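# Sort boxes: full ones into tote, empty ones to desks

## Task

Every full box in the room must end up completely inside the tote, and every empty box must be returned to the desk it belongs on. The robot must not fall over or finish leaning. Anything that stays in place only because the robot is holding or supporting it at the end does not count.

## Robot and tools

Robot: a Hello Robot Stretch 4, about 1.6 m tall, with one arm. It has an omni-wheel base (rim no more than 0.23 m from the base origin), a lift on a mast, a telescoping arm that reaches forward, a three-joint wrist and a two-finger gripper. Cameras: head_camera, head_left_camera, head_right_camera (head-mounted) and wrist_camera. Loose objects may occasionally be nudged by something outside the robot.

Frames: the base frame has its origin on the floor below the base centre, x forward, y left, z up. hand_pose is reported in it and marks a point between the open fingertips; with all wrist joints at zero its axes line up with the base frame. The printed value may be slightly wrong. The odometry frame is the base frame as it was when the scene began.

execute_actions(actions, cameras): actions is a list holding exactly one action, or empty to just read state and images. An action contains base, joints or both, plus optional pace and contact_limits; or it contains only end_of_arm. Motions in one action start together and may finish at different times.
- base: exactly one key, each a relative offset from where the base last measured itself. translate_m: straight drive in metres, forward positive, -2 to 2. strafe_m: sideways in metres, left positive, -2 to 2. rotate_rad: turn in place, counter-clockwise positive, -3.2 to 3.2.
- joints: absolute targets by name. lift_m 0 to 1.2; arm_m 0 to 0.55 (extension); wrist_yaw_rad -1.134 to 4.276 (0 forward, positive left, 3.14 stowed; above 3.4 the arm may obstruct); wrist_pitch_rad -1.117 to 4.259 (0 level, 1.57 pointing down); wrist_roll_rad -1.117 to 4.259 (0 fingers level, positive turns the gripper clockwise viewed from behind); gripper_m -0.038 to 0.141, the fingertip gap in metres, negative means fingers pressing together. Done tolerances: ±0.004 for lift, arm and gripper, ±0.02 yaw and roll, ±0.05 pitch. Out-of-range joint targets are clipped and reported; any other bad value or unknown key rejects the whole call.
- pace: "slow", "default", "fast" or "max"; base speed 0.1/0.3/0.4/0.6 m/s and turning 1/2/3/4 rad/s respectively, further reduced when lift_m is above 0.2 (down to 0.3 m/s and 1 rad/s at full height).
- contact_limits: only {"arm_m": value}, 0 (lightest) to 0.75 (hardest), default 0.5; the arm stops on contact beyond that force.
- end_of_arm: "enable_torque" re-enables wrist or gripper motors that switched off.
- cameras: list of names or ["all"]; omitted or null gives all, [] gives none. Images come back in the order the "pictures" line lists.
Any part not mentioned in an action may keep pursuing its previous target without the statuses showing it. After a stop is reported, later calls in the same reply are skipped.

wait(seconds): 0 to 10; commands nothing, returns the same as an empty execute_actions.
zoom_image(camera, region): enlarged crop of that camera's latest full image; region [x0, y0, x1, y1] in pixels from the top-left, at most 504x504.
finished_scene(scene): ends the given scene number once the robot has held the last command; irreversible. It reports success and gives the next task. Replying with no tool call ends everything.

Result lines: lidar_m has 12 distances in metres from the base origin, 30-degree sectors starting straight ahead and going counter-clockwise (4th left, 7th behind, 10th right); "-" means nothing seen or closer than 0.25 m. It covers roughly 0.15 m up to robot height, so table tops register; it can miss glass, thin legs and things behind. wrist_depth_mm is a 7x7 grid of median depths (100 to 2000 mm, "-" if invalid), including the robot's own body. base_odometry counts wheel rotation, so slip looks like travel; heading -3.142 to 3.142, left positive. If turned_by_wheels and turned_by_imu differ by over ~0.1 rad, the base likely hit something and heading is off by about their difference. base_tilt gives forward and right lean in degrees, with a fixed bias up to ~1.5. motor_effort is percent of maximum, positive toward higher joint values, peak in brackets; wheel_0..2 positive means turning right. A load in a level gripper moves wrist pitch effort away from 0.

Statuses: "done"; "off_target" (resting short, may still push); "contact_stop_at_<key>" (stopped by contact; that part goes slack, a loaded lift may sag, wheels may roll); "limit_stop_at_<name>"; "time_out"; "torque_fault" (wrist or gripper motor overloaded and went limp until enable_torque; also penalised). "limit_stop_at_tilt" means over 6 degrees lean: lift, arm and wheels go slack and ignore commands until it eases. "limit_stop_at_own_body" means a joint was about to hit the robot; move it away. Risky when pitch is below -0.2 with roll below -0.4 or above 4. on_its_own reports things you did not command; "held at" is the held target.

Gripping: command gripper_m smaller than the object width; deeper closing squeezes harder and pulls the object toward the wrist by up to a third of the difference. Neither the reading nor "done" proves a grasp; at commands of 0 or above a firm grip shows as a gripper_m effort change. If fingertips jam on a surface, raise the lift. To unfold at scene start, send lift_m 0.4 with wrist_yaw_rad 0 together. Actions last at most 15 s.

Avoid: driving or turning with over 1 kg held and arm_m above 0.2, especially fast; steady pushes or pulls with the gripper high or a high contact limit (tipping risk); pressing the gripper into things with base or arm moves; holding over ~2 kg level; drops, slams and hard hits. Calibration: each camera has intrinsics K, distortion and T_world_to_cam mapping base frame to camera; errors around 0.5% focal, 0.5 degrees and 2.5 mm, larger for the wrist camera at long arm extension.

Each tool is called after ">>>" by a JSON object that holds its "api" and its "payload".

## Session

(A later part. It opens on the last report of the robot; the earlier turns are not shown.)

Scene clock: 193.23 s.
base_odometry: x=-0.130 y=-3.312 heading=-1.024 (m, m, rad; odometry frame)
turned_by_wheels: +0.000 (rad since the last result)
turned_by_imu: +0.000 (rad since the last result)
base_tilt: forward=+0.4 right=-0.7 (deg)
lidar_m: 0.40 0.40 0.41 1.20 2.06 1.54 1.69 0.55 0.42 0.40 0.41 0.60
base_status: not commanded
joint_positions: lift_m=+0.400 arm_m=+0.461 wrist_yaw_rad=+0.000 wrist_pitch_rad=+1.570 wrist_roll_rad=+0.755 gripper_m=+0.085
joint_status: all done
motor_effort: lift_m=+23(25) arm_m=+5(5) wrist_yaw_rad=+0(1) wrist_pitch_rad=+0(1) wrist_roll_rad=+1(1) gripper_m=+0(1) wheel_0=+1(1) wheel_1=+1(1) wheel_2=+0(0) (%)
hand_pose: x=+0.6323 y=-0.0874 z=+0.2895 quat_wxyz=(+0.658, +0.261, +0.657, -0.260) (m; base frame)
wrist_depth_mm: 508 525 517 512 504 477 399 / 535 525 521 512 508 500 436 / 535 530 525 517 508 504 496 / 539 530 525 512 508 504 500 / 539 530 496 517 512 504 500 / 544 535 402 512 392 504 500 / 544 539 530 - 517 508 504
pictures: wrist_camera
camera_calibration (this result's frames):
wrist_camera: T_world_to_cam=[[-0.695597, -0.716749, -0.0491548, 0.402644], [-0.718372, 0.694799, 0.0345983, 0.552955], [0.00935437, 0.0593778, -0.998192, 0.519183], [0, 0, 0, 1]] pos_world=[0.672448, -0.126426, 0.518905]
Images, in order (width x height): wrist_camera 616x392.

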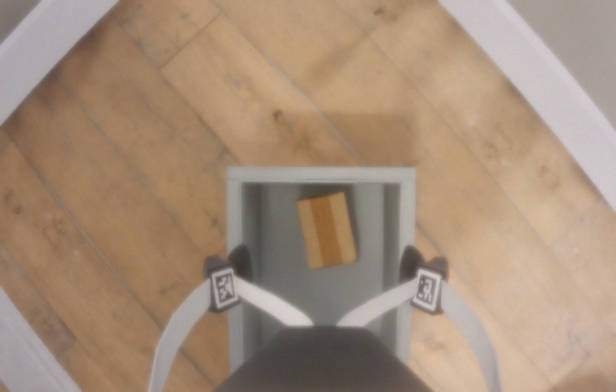

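>>> {"api": "execute_actions", "payload": {"actions": [{"base":{"translate_m":-0.1},"joints":{"lift_m":0.97,"arm_m":0.2,"wrist_roll_rad":0,"gripper_m":0.12},"pace":"fast"}], "cameras": []}}

>>> {"api": "execute_actions", "payload": {"actions": [{"base":{"strafe_m":1.57},"joints":{"arm_m":0.5},"pace":"fast"}], "cameras": ["wrist_camera","head_camera","head_left_camera"]}}

Scene clock: 202.33 s.
base_odometry: x=-0.182 y=-3.226 heading=-1.024 (m, m, rad; odometry frame)
turned_by_wheels: +0.000 (rad since the last result)
turned_by_imu: -0.001 (rad since the last result)
base_tilt: forward=+0.3 right=-0.7 (deg)
lidar_m: 0.48 0.47 0.53 1.63 1.95 1.47 1.70 0.57 0.40 0.39 0.39 0.59
base_status: done
joint_positions: lift_m=+0.970 arm_m=+0.201 wrist_yaw_rad=+0.000 wrist_pitch_rad=+1.570 wrist_roll_rad=+0.000 gripper_m=+0.120
joint_status: all done
motor_effort: lift_m=+22(24) arm_m=-5(4) wrist_yaw_rad=+1(0) wrist_pitch_rad=-2(3) wrist_roll_rad=+0(3) gripper_m=+0(2) wheel_0=+2(6) wheel_1=-1(6) wheel_2=+0(10) (%)
hand_pose: x=+0.3719 y=-0.0874 z=+0.8595 quat_wxyz=(+0.707, +0.000, +0.707, +0.000) (m; base frame)
wrist_depth_mm: 1118 931 1098 1098 1060 798 544 / 1118 1098 1098 1078 1098 798 549 / 1138 1118 1098 1078 1078 798 535 / 1138 1118 1118 1098 1078 788 535 / 1138 1118 1118 1078 1098 715 530 / 1138 1118 878 878 1078 615 530 / 1160 1138 904 - 1098 741 521
pictures: none
No camera images: the call's "cameras" was empty. Leave "cameras" out to get every camera's image.

Scene clock: 207.90 s.
base_odometry: x=+1.158 y=-2.410 heading=-1.024 (m, m, rad; odometry frame)
turned_by_wheels: +0.000 (rad since the last result)
turned_by_imu: -0.003 (rad since the last result)
base_tilt: forward=+0.4 right=-0.8 (deg)
lidar_m: 0.38 0.42 1.00 0.91 0.98 1.37 1.34 1.41 2.04 1.94 0.58 0.41
base_status: done
joint_positions: lift_m=+0.970 arm_m=+0.499 wrist_yaw_rad=+0.000 wrist_pitch_rad=+1.570 wrist_roll_rad=+0.000 gripper_m=+0.120
joint_status: all done
motor_effort: lift_m=+22(23) arm_m=+5(5) wrist_yaw_rad=+0(1) wrist_pitch_rad=-1(3) wrist_roll_rad=+0(2) gripper_m=+0(1) wheel_0=+1(11) wheel_1=-1(13) wheel_2=+1(0) (%)
hand_pose: x=+0.6703 y=-0.0874 z=+0.8595 quat_wxyz=(+0.707, +0.000, +0.707, +0.000) (m; base frame)
wrist_depth_mm: 375 373 366 314 357 355 351 / 377 373 368 315 362 357 353 / 379 373 368 366 362 357 353 / 379 377 370 368 364 359 355 / 379 377 370 368 364 359 355 / 382 377 370 368 362 357 355 / 382 379 375 - 366 362 357
pictures: head_camera, head_left_camera, wrist_camera
camera_calibration (this result's frames):
wrist_camera: T_world_to_cam=[[-0.0156506, -0.998696, -0.0485943, -0.0237718], [-0.999314, 0.0139925, 0.0342779, 0.689629], [-0.0335533, 0.0490975, -0.99823, 1.11573], [0, 0, 0, 1]] pos_world=[0.726221, -0.0881699, 1.08896]
Images, in order (width x height): head_camera 420x560, head_left_camera 420x672, wrist_camera 616x392.

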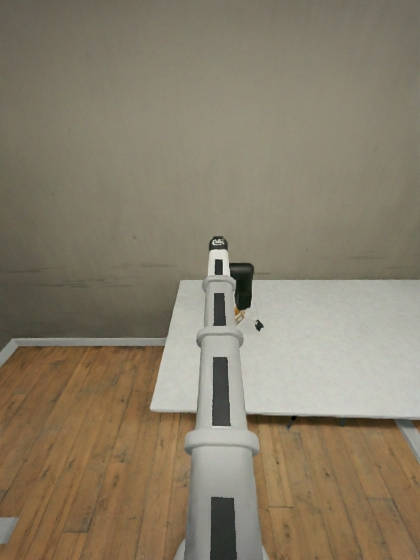

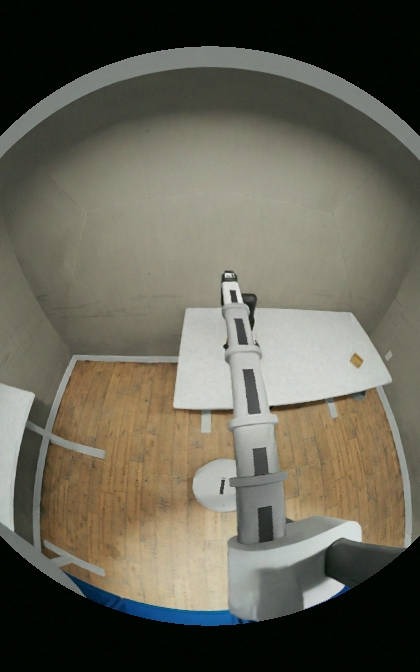

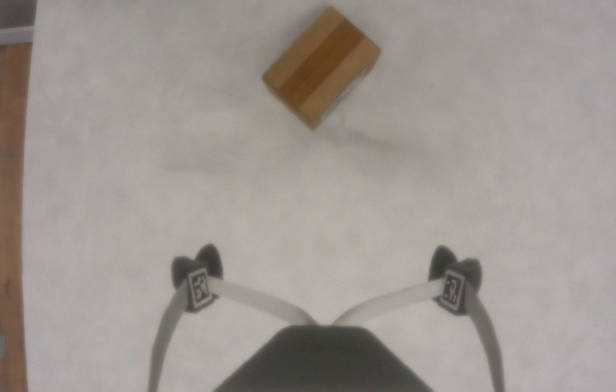

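>>> {"api": "execute_actions", "payload": {"actions": [{"base":{"translate_m":0.11},"joints":{"arm_m":0.547,"wrist_roll_rad":0.785}}], "cameras": ["wrist_camera","head_camera"]}}

Scene clock: 213.77 s.
base_odometry: x=+1.216 y=-2.503 heading=-1.023 (m, m, rad; odometry frame)
turned_by_wheels: +0.000 (rad since the last result)
turned_by_imu: +0.000 (rad since the last result)
base_tilt: forward=+0.2 right=-0.8 (deg)
lidar_m: 0.29 0.28 1.53 0.93 0.97 1.37 1.46 1.52 2.07 1.18 0.43 0.29
base_status: done
joint_positions: lift_m=+0.970 arm_m=+0.546 wrist_yaw_rad=+0.000 wrist_pitch_rad=+1.570 wrist_roll_rad=+0.785 gripper_m=+0.120
joint_status: all done
motor_effort: lift_m=+23(22) arm_m=+5(3) wrist_yaw_rad=+0(0) wrist_pitch_rad=-2(0) wrist_roll_rad=+1(6) gripper_m=+1(0) wheel_0=+1(5) wheel_1=+2(6) wheel_2=+1(8) (%)
hand_pose: x=+0.7173 y=-0.0874 z=+0.8595 quat_wxyz=(+0.654, +0.270, +0.653, -0.270) (m; base frame)
wrist_depth_mm: 384 373 368 362 357 353 349 / 377 373 368 364 357 355 351 / 379 375 370 366 359 355 351 / 382 375 370 364 362 357 353 / 382 377 370 317 364 357 355 / 384 379 373 319 362 357 357 / 384 379 375 - 364 362 355
pictures: head_camera, wrist_camera
camera_calibration (this result's frames):
wrist_camera: T_world_to_cam=[[-0.716666, -0.695682, -0.0491519, 0.50676], [-0.697328, 0.715915, 0.0346355, 0.581033], [0.0110933, 0.0590971, -0.998191, 1.08612], [0, 0, 0, 1]] pos_world=[0.756299, -0.127613, 1.08894]
Images, in order (width x height): head_camera 420x560, wrist_camera 616x392.

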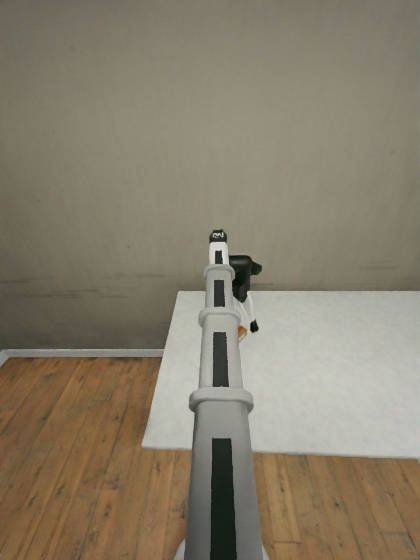

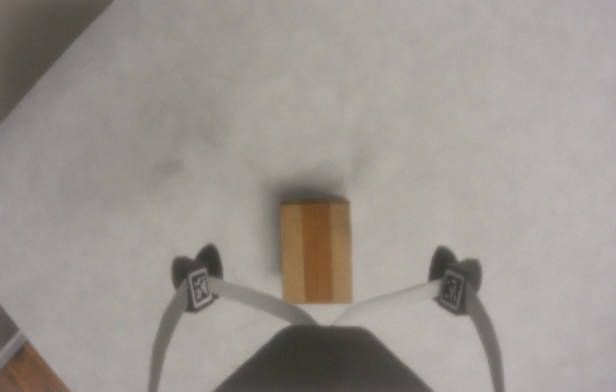

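>>> {"api": "execute_actions", "payload": {"actions": [{"joints":{"lift_m":0.865},"pace":"fast"}], "cameras": []}}

>>> {"api": "execute_actions", "payload": {"actions": [{"joints":{"gripper_m":0.015}}], "cameras": ["wrist_camera"]}}

>>> {"api": "execute_actions", "payload": {"actions": [{"joints":{"lift_m":0.95}}], "cameras": []}}

>>> {"api": "execute_actions", "payload": {"actions": [{"joints":{"wrist_pitch_rad":0.0}}], "cameras": ["wrist_camera"]}}

Scene clock: 218.47 s.
base_odometry: x=+1.216 y=-2.503 heading=-1.023 (m, m, rad; odometry frame)
turned_by_wheels: +0.000 (rad since the last result)
turned_by_imu: -0.001 (rad since the last result)
base_tilt: forward=+0.3 right=-0.8 (deg)
lidar_m: 0.26 0.31 1.54 0.91 0.97 1.34 1.45 1.53 2.05 1.17 0.42 0.32
base_status: not commanded
joint_positions: lift_m=+0.865 arm_m=+0.546 wrist_yaw_rad=+0.000 wrist_pitch_rad=+1.570 wrist_roll_rad=+0.785 gripper_m=+0.120
joint_status: all done
motor_effort: lift_m=+17(20) arm_m=+5(5) wrist_yaw_rad=+0(1) wrist_pitch_rad=+0(2) wrist_roll_rad=+1(2) gripper_m=-1(2) wheel_0=+1(1) wheel_1=+2(2) wheel_2=+1(1) (%)
hand_pose: x=+0.7173 y=-0.0874 z=+0.7549 quat_wxyz=(+0.654, +0.270, +0.653, -0.270) (m; base frame)
wrist_depth_mm: 270 265 262 259 255 252 - / 270 266 263 259 255 253 250 / 271 267 264 260 257 254 251 / 272 268 265 260 258 255 252 / 272 270 265 212 259 255 253 / 273 271 265 211 258 255 254 / 276 271 267 - 259 257 -
pictures: none
No camera images: the call's "cameras" was empty. Leave "cameras" out to get every camera's image.

Scene clock: 220.37 s.
base_odometry: x=+1.216 y=-2.503 heading=-1.023 (m, m, rad; odometry frame)
turned_by_wheels: +0.000 (rad since the last result)
turned_by_imu: +0.000 (rad since the last result)
base_tilt: forward=+0.2 right=-0.8 (deg)
lidar_m: 0.28 0.30 1.53 0.93 0.98 1.36 1.45 1.53 2.07 1.15 0.41 0.30
base_status: not commanded
joint_positions: lift_m=+0.865 arm_m=+0.546 wrist_yaw_rad=+0.000 wrist_pitch_rad=+1.570 wrist_roll_rad=+0.785 gripper_m=+0.015
joint_status: all done
motor_effort: lift_m=+18(18) arm_m=+5(5) wrist_yaw_rad=+1(1) wrist_pitch_rad=+1(0) wrist_roll_rad=+0(1) gripper_m=-18(18) wheel_0=+1(1) wheel_1=+2(2) wheel_2=+1(1) (%)
hand_pose: x=+0.7173 y=-0.0874 z=+0.7549 quat_wxyz=(+0.654, +0.270, +0.653, -0.270) (m; base frame)
wrist_depth_mm: 268 265 262 258 255 251 - / 268 266 263 258 256 252 250 / 271 267 263 260 257 253 252 / 272 268 264 259 257 254 251 / 273 268 265 198 215 255 253 / 273 270 195 198 197 255 254 / 274 270 267 - 259 256 -
pictures: wrist_camera
camera_calibration (this result's frames):
wrist_camera: T_world_to_cam=[[-0.716673, -0.695671, -0.049211, 0.501688], [-0.69732, 0.715925, 0.034578, 0.584716], [0.0111765, 0.059097, -0.99819, 0.981622], [0, 0, 0, 1]] pos_world=[0.756309, -0.127614, 0.984315]
Images, in order (width x height): wrist_camera 616x392.

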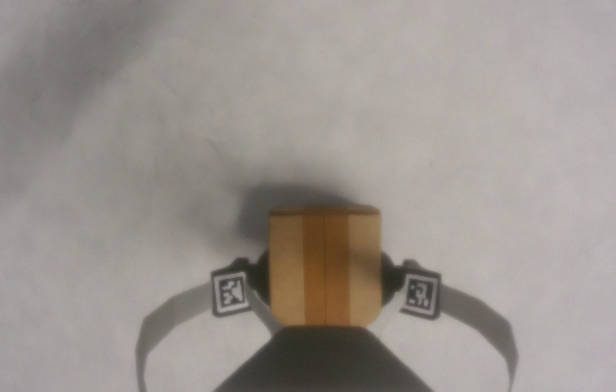

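Scene clock: 221.70 s.
base_odometry: x=+1.216 y=-2.503 heading=-1.023 (m, m, rad; odometry frame)
turned_by_wheels: +0.000 (rad since the last result)
turned_by_imu: +0.000 (rad since the last result)
base_tilt: forward=+0.1 right=-0.8 (deg)
lidar_m: 0.28 0.32 1.50 0.93 0.97 1.32 1.45 1.54 2.03 1.17 0.40 0.30
base_status: not commanded
joint_positions: lift_m=+0.950 arm_m=+0.546 wrist_yaw_rad=+0.000 wrist_pitch_rad=+1.570 wrist_roll_rad=+0.785 gripper_m=+0.015
joint_status: all done
motor_effort: lift_m=+24(26) arm_m=+5(5) wrist_yaw_rad=+0(0) wrist_pitch_rad=+0(0) wrist_roll_rad=+0(3) gripper_m=-20(19) wheel_0=+1(1) wheel_1=+2(2) wheel_2=+1(1) (%)
hand_pose: x=+0.7173 y=-0.0874 z=+0.8394 quat_wxyz=(+0.654, +0.270, +0.653, -0.270) (m; base frame)
wrist_depth_mm: 355 349 345 343 336 334 330 / 357 353 347 343 340 334 330 / 357 353 349 345 342 336 334 / 359 355 351 343 342 338 334 / 362 357 351 198 214 340 336 / 362 357 195 198 197 338 336 / 364 359 353 - 343 342 336
pictures: none
No camera images: the call's "cameras" was empty. Leave "cameras" out to get every camera's image.

Scene clock: 223.17 s.
base_odometry: x=+1.216 y=-2.503 heading=-1.023 (m, m, rad; odometry frame)
turned_by_wheels: +0.000 (rad since the last result)
turned_by_imu: +0.000 (rad since the last result)
base_tilt: forward=+0.3 right=-0.7 (deg)
lidar_m: 0.28 0.30 1.54 0.94 0.97 1.35 1.45 1.54 2.03 1.20 0.42 0.30
base_status: not commanded
joint_positions: lift_m=+0.950 arm_m=+0.546 wrist_yaw_rad=+0.000 wrist_pitch_rad=+0.005 wrist_roll_rad=+0.785 gripper_m=+0.015
joint_status: all done
motor_effort: lift_m=+24(24) arm_m=+5(5) wrist_yaw_rad=+0(1) wrist_pitch_rad=-17(21) wrist_roll_rad=+1(0) gripper_m=-19(19) wheel_0=+1(1) wheel_1=+2(2) wheel_2=+1(1) (%)
hand_pose: x=+1.0056 y=-0.0874 z=+1.1264 quat_wxyz=(+0.924, +0.382, +0.002, -0.001) (m; base frame)
wrist_depth_mm: 325 322 319 314 309 306 303 / 329 324 320 315 312 307 303 / 329 325 320 317 312 309 306 / 332 325 324 317 314 309 307 / 334 329 324 198 200 312 307 / 336 332 193 198 197 312 309 / 338 332 329 - 319 315 310
pictures: wrist_camera
camera_calibration (this result's frames):
wrist_camera: T_world_to_cam=[[0.0449484, -0.695506, -0.717113, 0.713077], [-0.0388809, 0.716077, -0.696938, 0.934761], [0.998232, 0.0592082, 0.00514461, -0.773483], [0, 0, 0, 1]] pos_world=[0.776408, -0.127616, 1.16681]
Images, in order (width x height): wrist_camera 616x392.

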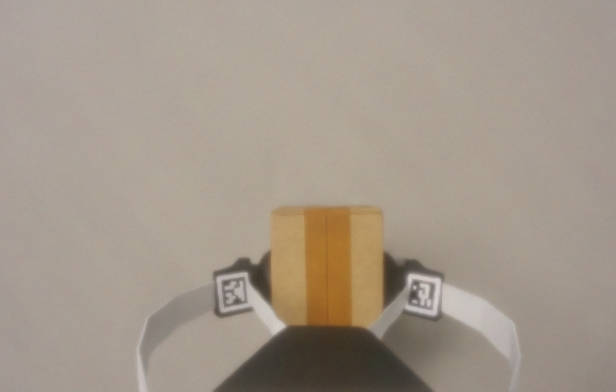

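>>> {"api": "execute_actions", "payload": {"actions": [{"base":{"translate_m":-0.11},"joints":{"wrist_pitch_rad":1.57,"arm_m":0.3,"wrist_roll_rad":0.755},"pace":"fast"}], "cameras": []}}

>>> {"api": "execute_actions", "payload": {"actions": [{"base":{"strafe_m":-1.495},"joints":{"arm_m":0.49},"pace":"fast"}], "cameras": ["wrist_camera"]}}

>>> {"api": "execute_actions", "payload": {"actions": [{"joints":{"lift_m":0.4},"pace":"fast"}], "cameras": ["wrist_camera","head_camera"]}}

Scene clock: 229.57 s.
base_odometry: x=+1.158 y=-2.410 heading=-1.024 (m, m, rad; odometry frame)
turned_by_wheels: +0.000 (rad since the last result)
turned_by_imu: -0.001 (rad since the last result)
base_tilt: forward=+0.2 right=-0.8 (deg)
lidar_m: 0.39 0.42 0.99 0.93 0.98 1.36 1.36 1.44 2.06 1.97 0.59 0.42
base_status: done
joint_positions: lift_m=+0.950 arm_m=+0.301 wrist_yaw_rad=+0.000 wrist_pitch_rad=+1.570 wrist_roll_rad=+0.755 gripper_m=+0.015
joint_status: all done
motor_effort: lift_m=+24(24) arm_m=-5(8) wrist_yaw_rad=+2(0) wrist_pitch_rad=-1(8) wrist_roll_rad=+0(2) gripper_m=-18(19) wheel_0=-1(5) wheel_1=-1(5) wheel_2=-1(10) (%)
hand_pose: x=+0.4720 y=-0.0874 z=+0.8394 quat_wxyz=(+0.657, +0.261, +0.657, -0.261) (m; base frame)
wrist_depth_mm: 355 351 347 343 338 336 330 / 357 353 347 343 340 334 332 / 359 355 349 345 342 336 1025 / 359 355 351 345 342 340 1025 / 362 357 351 198 214 1060 1042 / 362 359 195 198 198 854 1042 / 364 359 355 - 854 842 1060
pictures: none
No camera images: the call's "cameras" was empty. Leave "cameras" out to get every camera's image.

Scene clock: 234.87 s.
base_odometry: x=-0.118 y=-3.188 heading=-1.023 (m, m, rad; odometry frame)
turned_by_wheels: +0.000 (rad since the last result)
turned_by_imu: +0.003 (rad since the last result)
base_tilt: forward=+0.3 right=-0.8 (deg)
lidar_m: 0.49 0.44 0.56 1.67 1.95 1.43 1.72 0.67 0.47 0.47 0.50 0.66
base_status: done
joint_positions: lift_m=+0.950 arm_m=+0.489 wrist_yaw_rad=+0.000 wrist_pitch_rad=+1.570 wrist_roll_rad=+0.755 gripper_m=+0.015
joint_status: all done
motor_effort: lift_m=+23(24) arm_m=+5(6) wrist_yaw_rad=+1(3) wrist_pitch_rad=-1(2) wrist_roll_rad=+0(1) gripper_m=-17(18) wheel_0=+0(10) wheel_1=+1(10) wheel_2=+1(1) (%)
hand_pose: x=+0.6603 y=-0.0874 z=+0.8395 quat_wxyz=(+0.658, +0.261, +0.657, -0.261) (m; base frame)
wrist_depth_mm: 603 750 976 1078 904 621 500 / 683 878 1078 1060 1042 741 559 / 820 1098 1078 1078 1060 946 668 / 1025 1098 1078 1025 1060 1025 820 / 1118 1098 1078 198 215 1042 1025 / 1118 676 195 198 196 1042 1042 / 370 1098 1098 - 946 854 1042
pictures: wrist_camera
camera_calibration (this result's frames):
wrist_camera: T_world_to_cam=[[-0.69595, -0.716399, -0.0492458, 0.449534], [-0.718027, 0.69516, 0.0345049, 0.553965], [0.00951437, 0.0593735, -0.99819, 1.06779], [0, 0, 0, 1]] pos_world=[0.700456, -0.126446, 1.06888]
Images, in order (width x height): wrist_camera 616x392.

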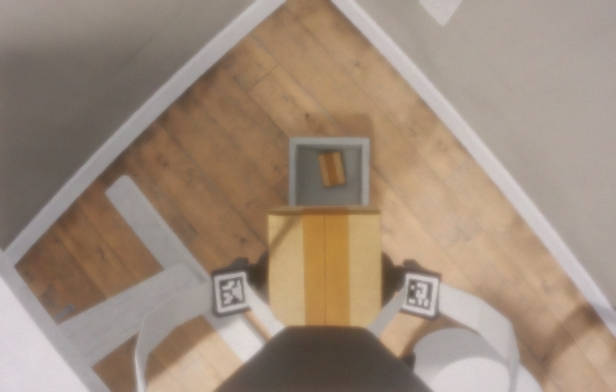

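Scene clock: 237.33 s.
base_odometry: x=-0.118 y=-3.188 heading=-1.023 (m, m, rad; odometry frame)
turned_by_wheels: +0.000 (rad since the last result)
turned_by_imu: +0.000 (rad since the last result)
base_tilt: forward=+0.3 right=-0.7 (deg)
lidar_m: 0.56 0.41 0.55 1.62 1.94 1.43 1.78 0.69 0.46 0.44 0.50 0.63
base_status: not commanded
joint_positions: lift_m=+0.400 arm_m=+0.489 wrist_yaw_rad=+0.000 wrist_pitch_rad=+1.570 wrist_roll_rad=+0.755 gripper_m=+0.015
joint_status: all done
motor_effort: lift_m=+18(21) arm_m=+5(5) wrist_yaw_rad=+1(0) wrist_pitch_rad=+0(1) wrist_roll_rad=-1(1) gripper_m=-17(17) wheel_0=+0(0) wheel_1=+1(0) wheel_2=+1(1) (%)
hand_pose: x=+0.6603 y=-0.0874 z=+0.2899 quat_wxyz=(+0.658, +0.261, +0.657, -0.261) (m; base frame)
wrist_depth_mm: 530 525 521 512 504 500 480 / 535 525 521 439 433 500 496 / 535 530 521 512 477 504 496 / 539 535 521 466 477 508 500 / 539 535 525 198 215 504 500 / 535 535 195 198 197 504 504 / 500 535 530 - 517 508 504
pictures: head_camera, wrist_camera
camera_calibration (this result's frames):
wrist_camera: T_world_to_cam=[[-0.695952, -0.716399, -0.0492234, 0.422462], [-0.718026, 0.69516, 0.0345281, 0.572919], [0.00948226, 0.0593735, -0.998191, 0.519211], [0, 0, 0, 1]] pos_world=[0.700461, -0.126446, 0.519285]
Images, in order (width x height): head_camera 420x560, wrist_camera 616x392.

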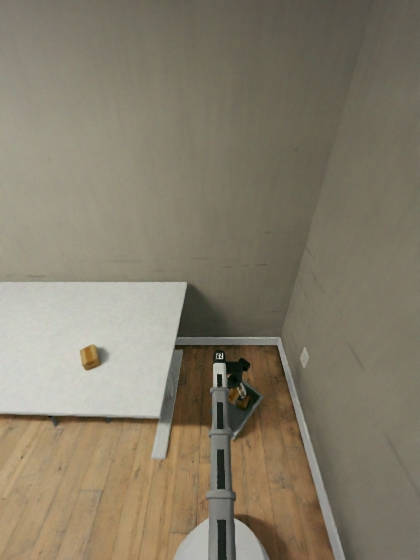

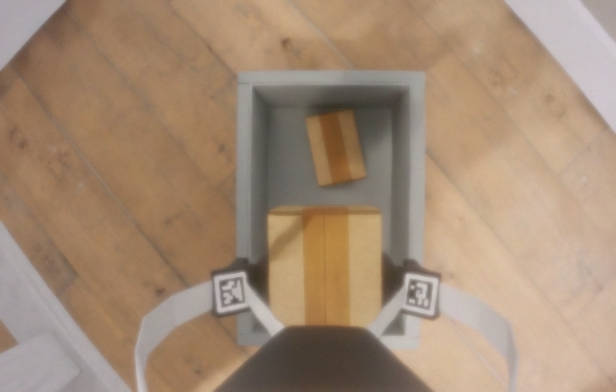

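>>> {"api": "execute_actions", "payload": {"actions": [{"joints":{"arm_m":0.463}}], "cameras": []}}

>>> {"api": "execute_actions", "payload": {"actions": [{"joints":{"lift_m":0.21}}], "cameras": ["wrist_camera","head_camera"]}}

Scene clock: 243.70 s.
base_odometry: x=-0.118 y=-3.188 heading=-1.023 (m, m, rad; odometry frame)
turned_by_wheels: +0.000 (rad since the last result)
turned_by_imu: -0.001 (rad since the last result)
base_tilt: forward=+0.3 right=-0.6 (deg)
lidar_m: 0.55 0.42 0.55 1.65 1.92 1.41 1.72 0.66 0.47 0.45 0.48 0.64
base_status: not commanded
joint_positions: lift_m=+0.400 arm_m=+0.464 wrist_yaw_rad=+0.000 wrist_pitch_rad=+1.570 wrist_roll_rad=+0.755 gripper_m=+0.015
joint_status: all done
motor_effort: lift_m=+18(18) arm_m=-5(10) wrist_yaw_rad=+1(1) wrist_pitch_rad=-2(2) wrist_roll_rad=-1(1) gripper_m=-20(19) wheel_0=+0(0) wheel_1=+1(0) wheel_2=+1(1) (%)
hand_pose: x=+0.6350 y=-0.0874 z=+0.2899 quat_wxyz=(+0.658, +0.261, +0.657, -0.261) (m; base frame)
wrist_depth_mm: 525 525 521 512 508 500 480 / 535 525 521 455 455 500 496 / 539 530 521 462 508 500 496 / 539 535 525 512 469 508 500 / 539 535 525 198 214 508 500 / 535 535 195 198 197 504 500 / 504 539 525 - 517 508 504
pictures: none
No camera images: the call's "cameras" was empty. Leave "cameras" out to get every camera's image.

Scene clock: 245.57 s.
base_odometry: x=-0.118 y=-3.188 heading=-1.023 (m, m, rad; odometry frame)
turned_by_wheels: +0.000 (rad since the last result)
turned_by_imu: +0.000 (rad since the last result)
base_tilt: forward=+0.3 right=-0.8 (deg)
lidar_m: 0.51 0.44 0.57 1.63 1.94 1.41 1.76 0.67 0.46 0.45 0.51 0.68
base_status: not commanded
joint_positions: lift_m=+0.210 arm_m=+0.464 wrist_yaw_rad=+0.000 wrist_pitch_rad=+1.570 wrist_roll_rad=+0.755 gripper_m=+0.015
joint_status: all done
motor_effort: lift_m=+18(18) arm_m=-5(5) wrist_yaw_rad=+0(1) wrist_pitch_rad=-2(1) wrist_roll_rad=-1(0) gripper_m=-19(18) wheel_0=+0(0) wheel_1=+0(0) wheel_2=+1(1) (%)
hand_pose: x=+0.6350 y=-0.0874 z=+0.0999 quat_wxyz=(+0.658, +0.261, +0.657, -0.261) (m; base frame)
wrist_depth_mm: 336 330 290 271 286 314 312 / 338 332 322 271 317 314 314 / 338 230 324 272 319 315 314 / 340 231 325 322 319 315 314 / 340 231 307 198 215 317 315 / 342 338 195 198 197 203 317 / 343 338 286 - 262 204 319
pictures: head_camera, wrist_camera
camera_calibration (this result's frames):
wrist_camera: T_world_to_cam=[[-0.695954, -0.716402, -0.0491595, 0.395519], [-0.718025, 0.695157, 0.034594, 0.561328], [0.00939042, 0.0593736, -0.998192, 0.329864], [0, 0, 0, 1]] pos_world=[0.675213, -0.126446, 0.329293]
Images, in order (width x height): head_camera 420x560, wrist_camera 616x392.

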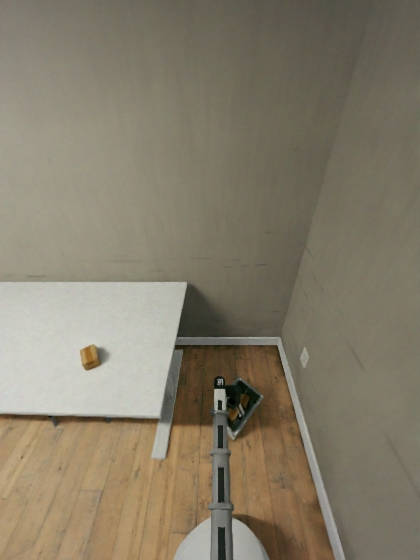

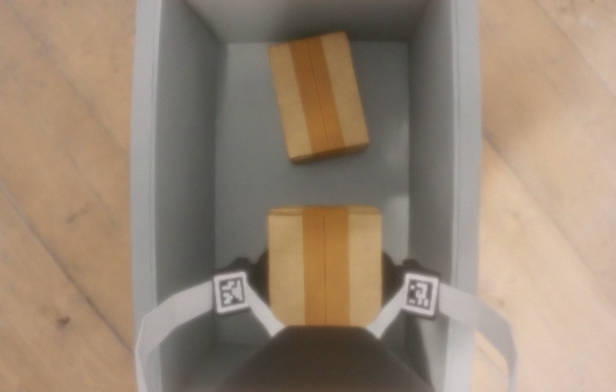

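>>> {"api": "execute_actions", "payload": {"actions": [{"joints":{"lift_m":0.15},"pace":"slow"}], "cameras": ["wrist_camera"]}}

>>> {"api": "execute_actions", "payload": {"actions": [{"joints":{"gripper_m":0.085},"pace":"slow"}], "cameras": ["wrist_camera"]}}

>>> {"api": "execute_actions", "payload": {"actions": [{"joints":{"lift_m":0.5},"pace":"fast"}]}}

Scene clock: 250.53 s.
base_odometry: x=-0.118 y=-3.188 heading=-1.023 (m, m, rad; odometry frame)
turned_by_wheels: +0.000 (rad since the last result)
turned_by_imu: -0.001 (rad since the last result)
base_tilt: forward=+0.3 right=-0.8 (deg)
lidar_m: 0.61 0.42 0.56 1.65 1.94 1.41 1.78 0.67 0.47 0.44 0.49 0.67
base_status: not commanded
joint_positions: lift_m=+0.150 arm_m=+0.464 wrist_yaw_rad=+0.000 wrist_pitch_rad=+1.570 wrist_roll_rad=+0.755 gripper_m=+0.015
joint_status: all done
motor_effort: lift_m=+18(18) arm_m=-5(5) wrist_yaw_rad=+1(1) wrist_pitch_rad=-2(1) wrist_roll_rad=-2(1) gripper_m=-20(16) wheel_0=+0(0) wheel_1=+0(1) wheel_2=+1(1) (%)
hand_pose: x=+0.6350 y=-0.0874 z=+0.0399 quat_wxyz=(+0.658, +0.261, +0.657, -0.261) (m; base frame)
wrist_depth_mm: 211 178 264 211 257 156 - / 274 181 264 211 256 159 254 / 276 183 265 213 258 160 256 / 277 185 266 262 259 160 256 / 278 183 266 198 215 159 257 / 279 160 195 198 197 145 257 / 279 168 268 - 262 154 -
pictures: wrist_camera
camera_calibration (this result's frames):
wrist_camera: T_world_to_cam=[[-0.695954, -0.716402, -0.0491595, 0.392569], [-0.718025, 0.695157, 0.034594, 0.563402], [0.00939042, 0.0593736, -0.998192, 0.269988], [0, 0, 0, 1]] pos_world=[0.675211, -0.126446, 0.269308]
Images, in order (width x height): wrist_camera 616x392.

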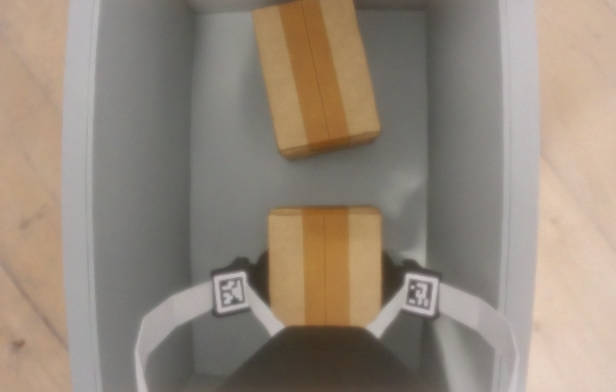

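Scene clock: 253.27 s.
base_odometry: x=-0.118 y=-3.188 heading=-1.023 (m, m, rad; odometry frame)
turned_by_wheels: +0.000 (rad since the last result)
turned_by_imu: -0.001 (rad since the last result)
base_tilt: forward=+0.3 right=-0.7 (deg)
lidar_m: 0.64 0.44 0.53 1.65 1.93 1.41 1.77 0.66 0.47 0.47 0.51 0.69
base_status: not commanded
joint_positions: lift_m=+0.150 arm_m=+0.464 wrist_yaw_rad=+0.000 wrist_pitch_rad=+1.569 wrist_roll_rad=+0.755 gripper_m=+0.085
joint_status: all done
motor_effort: lift_m=+18(18) arm_m=-5(5) wrist_yaw_rad=+1(1) wrist_pitch_rad=+1(1) wrist_roll_rad=-3(0) gripper_m=+1(20) wheel_0=+0(0) wheel_1=+0(0) wheel_2=+1(1) (%)
hand_pose: x=+0.6353 y=-0.0874 z=+0.0399 quat_wxyz=(+0.658, +0.261, +0.657, -0.260) (m; base frame)
wrist_depth_mm: 274 176 263 211 257 159 - / 276 179 265 212 257 161 255 / 276 182 266 213 259 163 255 / 278 182 266 263 259 163 257 / 278 182 266 214 219 161 257 / 279 181 249 213 213 147 258 / 281 167 270 - 262 143 -
pictures: wrist_camera
camera_calibration (this result's frames):
wrist_camera: T_world_to_cam=[[-0.695906, -0.716402, -0.0498365, 0.39276], [-0.718059, 0.695157, 0.0338955, 0.563652], [0.0103614, 0.0593736, -0.998182, 0.269369], [0, 0, 0, 1]] pos_world=[0.675268, -0.126446, 0.269348]
Images, in order (width x height): wrist_camera 616x392.

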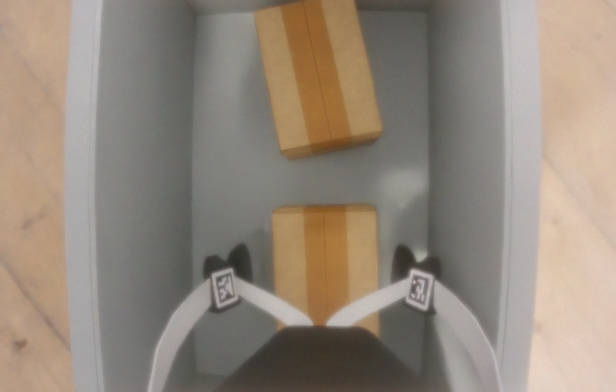

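Scene clock: 255.23 s.
base_odometry: x=-0.118 y=-3.188 heading=-1.023 (m, m, rad; odometry frame)
turned_by_wheels: +0.000 (rad since the last result)
turned_by_imu: +0.000 (rad since the last result)
base_tilt: forward=+0.3 right=-0.7 (deg)
lidar_m: 0.52 0.44 0.56 1.66 1.93 1.41 1.76 0.64 0.46 0.45 0.51 0.66
base_status: not commanded
joint_positions: lift_m=+0.500 arm_m=+0.464 wrist_yaw_rad=+0.000 wrist_pitch_rad=+1.570 wrist_roll_rad=+0.755 gripper_m=+0.085
joint_status: all done
motor_effort: lift_m=+23(25) arm_m=-5(5) wrist_yaw_rad=+1(1) wrist_pitch_rad=-2(2) wrist_roll_rad=+0(1) gripper_m=+0(2) wheel_0=+0(0) wheel_1=+0(1) wheel_2=+1(1) (%)
hand_pose: x=+0.6351 y=-0.0874 z=+0.3895 quat_wxyz=(+0.658, +0.261, +0.657, -0.261) (m; base frame)
wrist_depth_mm: 621 634 621 615 603 597 500 / 640 634 627 585 603 597 539 / 634 634 621 615 609 597 591 / 640 634 634 621 615 603 591 / 615 640 627 609 609 609 597 / 609 640 535 500 496 609 597 / 508 609 634 - 615 609 597
pictures: head_camera, head_left_camera, head_right_camera, wrist_camera
camera_calibration (this result's frames):
wrist_camera: T_world_to_cam=[[-0.695939, -0.716408, -0.0492728, 0.409816], [-0.718037, 0.695151, 0.0344771, 0.551389], [0.00955231, 0.0593737, -0.99819, 0.618842], [0, 0, 0, 1]] pos_world=[0.675213, -0.126446, 0.618904]
Images, in order (width x height): head_camera 420x560, head_left_camera 420x672, head_right_camera 420x672, wrist_camera 616x392.

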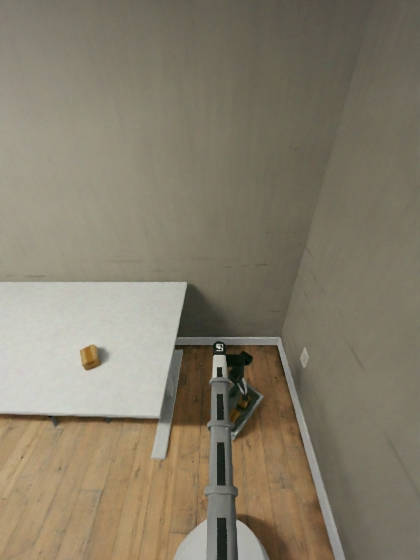

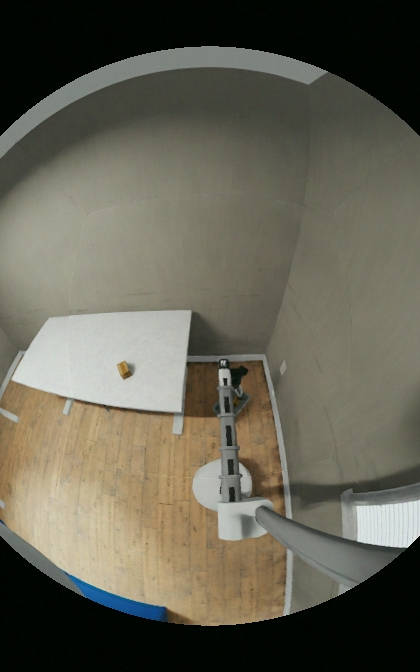

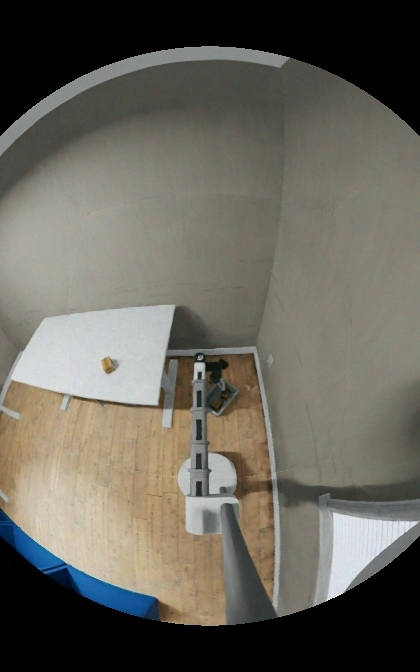

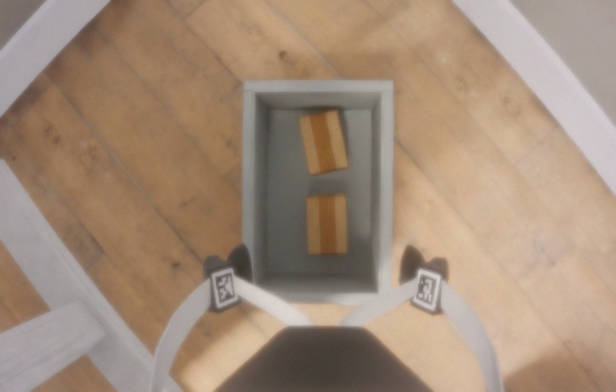

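>>> {"api": "execute_actions", "payload": {"actions": [{"joints":{"arm_m":0.0,"lift_m":0.5},"base":{"strafe_m":0.6},"pace":"fast"}], "cameras": []}}

>>> {"api": "execute_actions", "payload": {"actions": [{"base":{"rotate_rad":2.6},"pace":"fast"}], "cameras": ["head_camera","head_left_camera","head_right_camera"]}}

Scene clock: 264.33 s.
base_odometry: x=+0.394 y=-2.875 heading=-1.023 (m, m, rad; odometry frame)
turned_by_wheels: +0.000 (rad since the last result)
turned_by_imu: -0.002 (rad since the last result)
base_tilt: forward=+0.2 right=-0.8 (deg)
lidar_m: 0.37 0.40 0.56 1.82 1.90 1.39 1.33 1.58 1.09 1.06 0.83 0.38
base_status: done
joint_positions: lift_m=+0.500 arm_m=+0.003 wrist_yaw_rad=+0.000 wrist_pitch_rad=+1.570 wrist_roll_rad=+0.755 gripper_m=+0.085
joint_status: all done
joint sent to its limit — the command would take arm_m past its lower limit, so that joint was sent only as far as its limit.
motor_effort: lift_m=+22(23) arm_m=-5(10) wrist_yaw_rad=+2(5) wrist_pitch_rad=-1(4) wrist_roll_rad=+0(2) gripper_m=-1(1) wheel_0=+2(15) wheel_1=-1(12) wheel_2=+1(3) (%)
hand_pose: x=+0.1742 y=-0.0874 z=+0.3896 quat_wxyz=(+0.657, +0.261, +0.657, -0.261) (m; base frame)
wrist_depth_mm: 640 634 621 609 609 597 591 / 640 634 627 615 609 603 597 / 640 634 627 621 609 603 597 / 647 634 627 621 609 609 597 / 647 640 627 407 404 603 603 / 654 640 413 407 402 399 603 / 654 647 424 - 404 399 603
pictures: none
No camera images: the call's "cameras" was empty. Leave "cameras" out to get every camera's image.

Scene clock: 266.50 s.
base_odometry: x=+0.394 y=-2.875 heading=+1.577 (m, m, rad; odometry frame)
turned_by_wheels: +2.600 (rad since the last result)
turned_by_imu: +2.563 (rad since the last result)
base_tilt: forward=+0.2 right=-0.8 (deg)
lidar_m: 1.41 1.34 1.58 1.11 1.01 0.80 0.39 0.35 0.42 0.55 1.83 1.90
base_status: done
joint_positions: lift_m=+0.500 arm_m=+0.003 wrist_yaw_rad=+0.000 wrist_pitch_rad=+1.570 wrist_roll_rad=+0.755 gripper_m=+0.085
joint_status: not commanded
motor_effort: lift_m=+22(22) arm_m=-5(5) wrist_yaw_rad=+0(2) wrist_pitch_rad=-1(3) wrist_roll_rad=+0(0) gripper_m=-2(0) wheel_0=+0(7) wheel_1=+0(9) wheel_2=+0(11) (%)
hand_pose: x=+0.1743 y=-0.0874 z=+0.3896 quat_wxyz=(+0.658, +0.261, +0.657, -0.261) (m; base frame)
wrist_depth_mm: 634 627 621 615 609 597 591 / 640 634 627 621 603 603 591 / 640 634 627 621 615 603 597 / 647 634 627 621 615 603 597 / 647 640 634 407 404 603 603 / 654 640 410 407 399 402 603 / 654 647 424 - 402 399 603
pictures: head_camera, head_left_camera, head_right_camera
Images, in order (width x height): head_camera 420x560, head_left_camera 420x672, head_right_camera 420x672.

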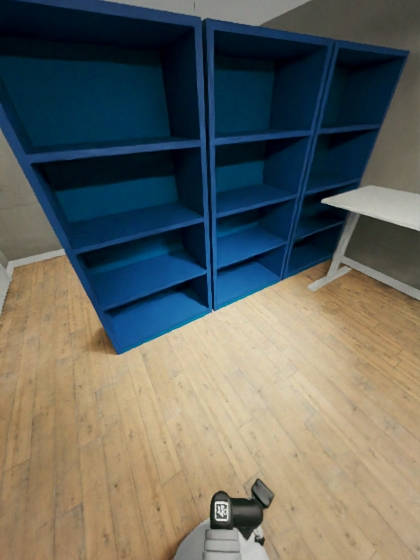

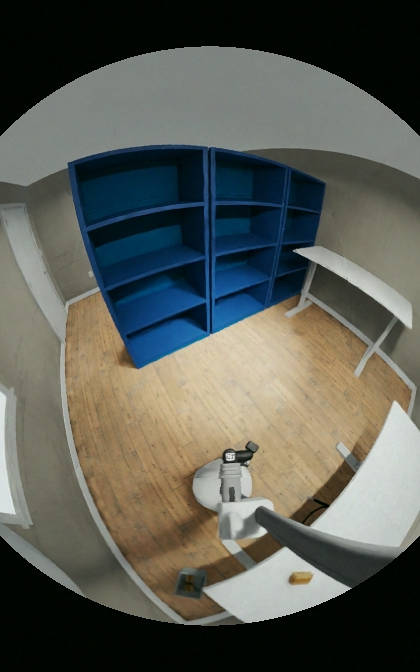

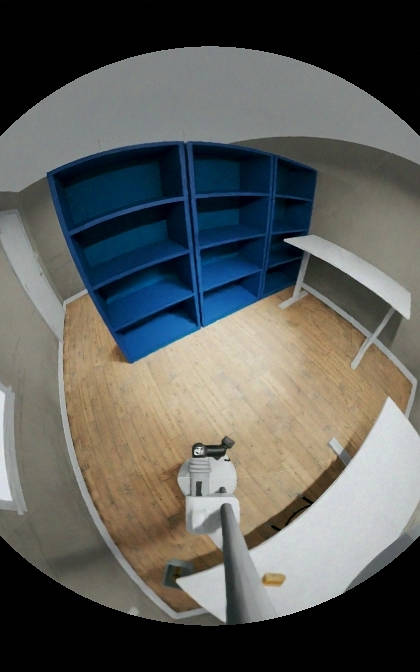

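The shelves and other desks are empty, both full boxes are in the tote, and the empty box is back on its desk.

>>> {"api": "finished_scene", "payload": {"scene": 1}}

The scene is finished: the task was done.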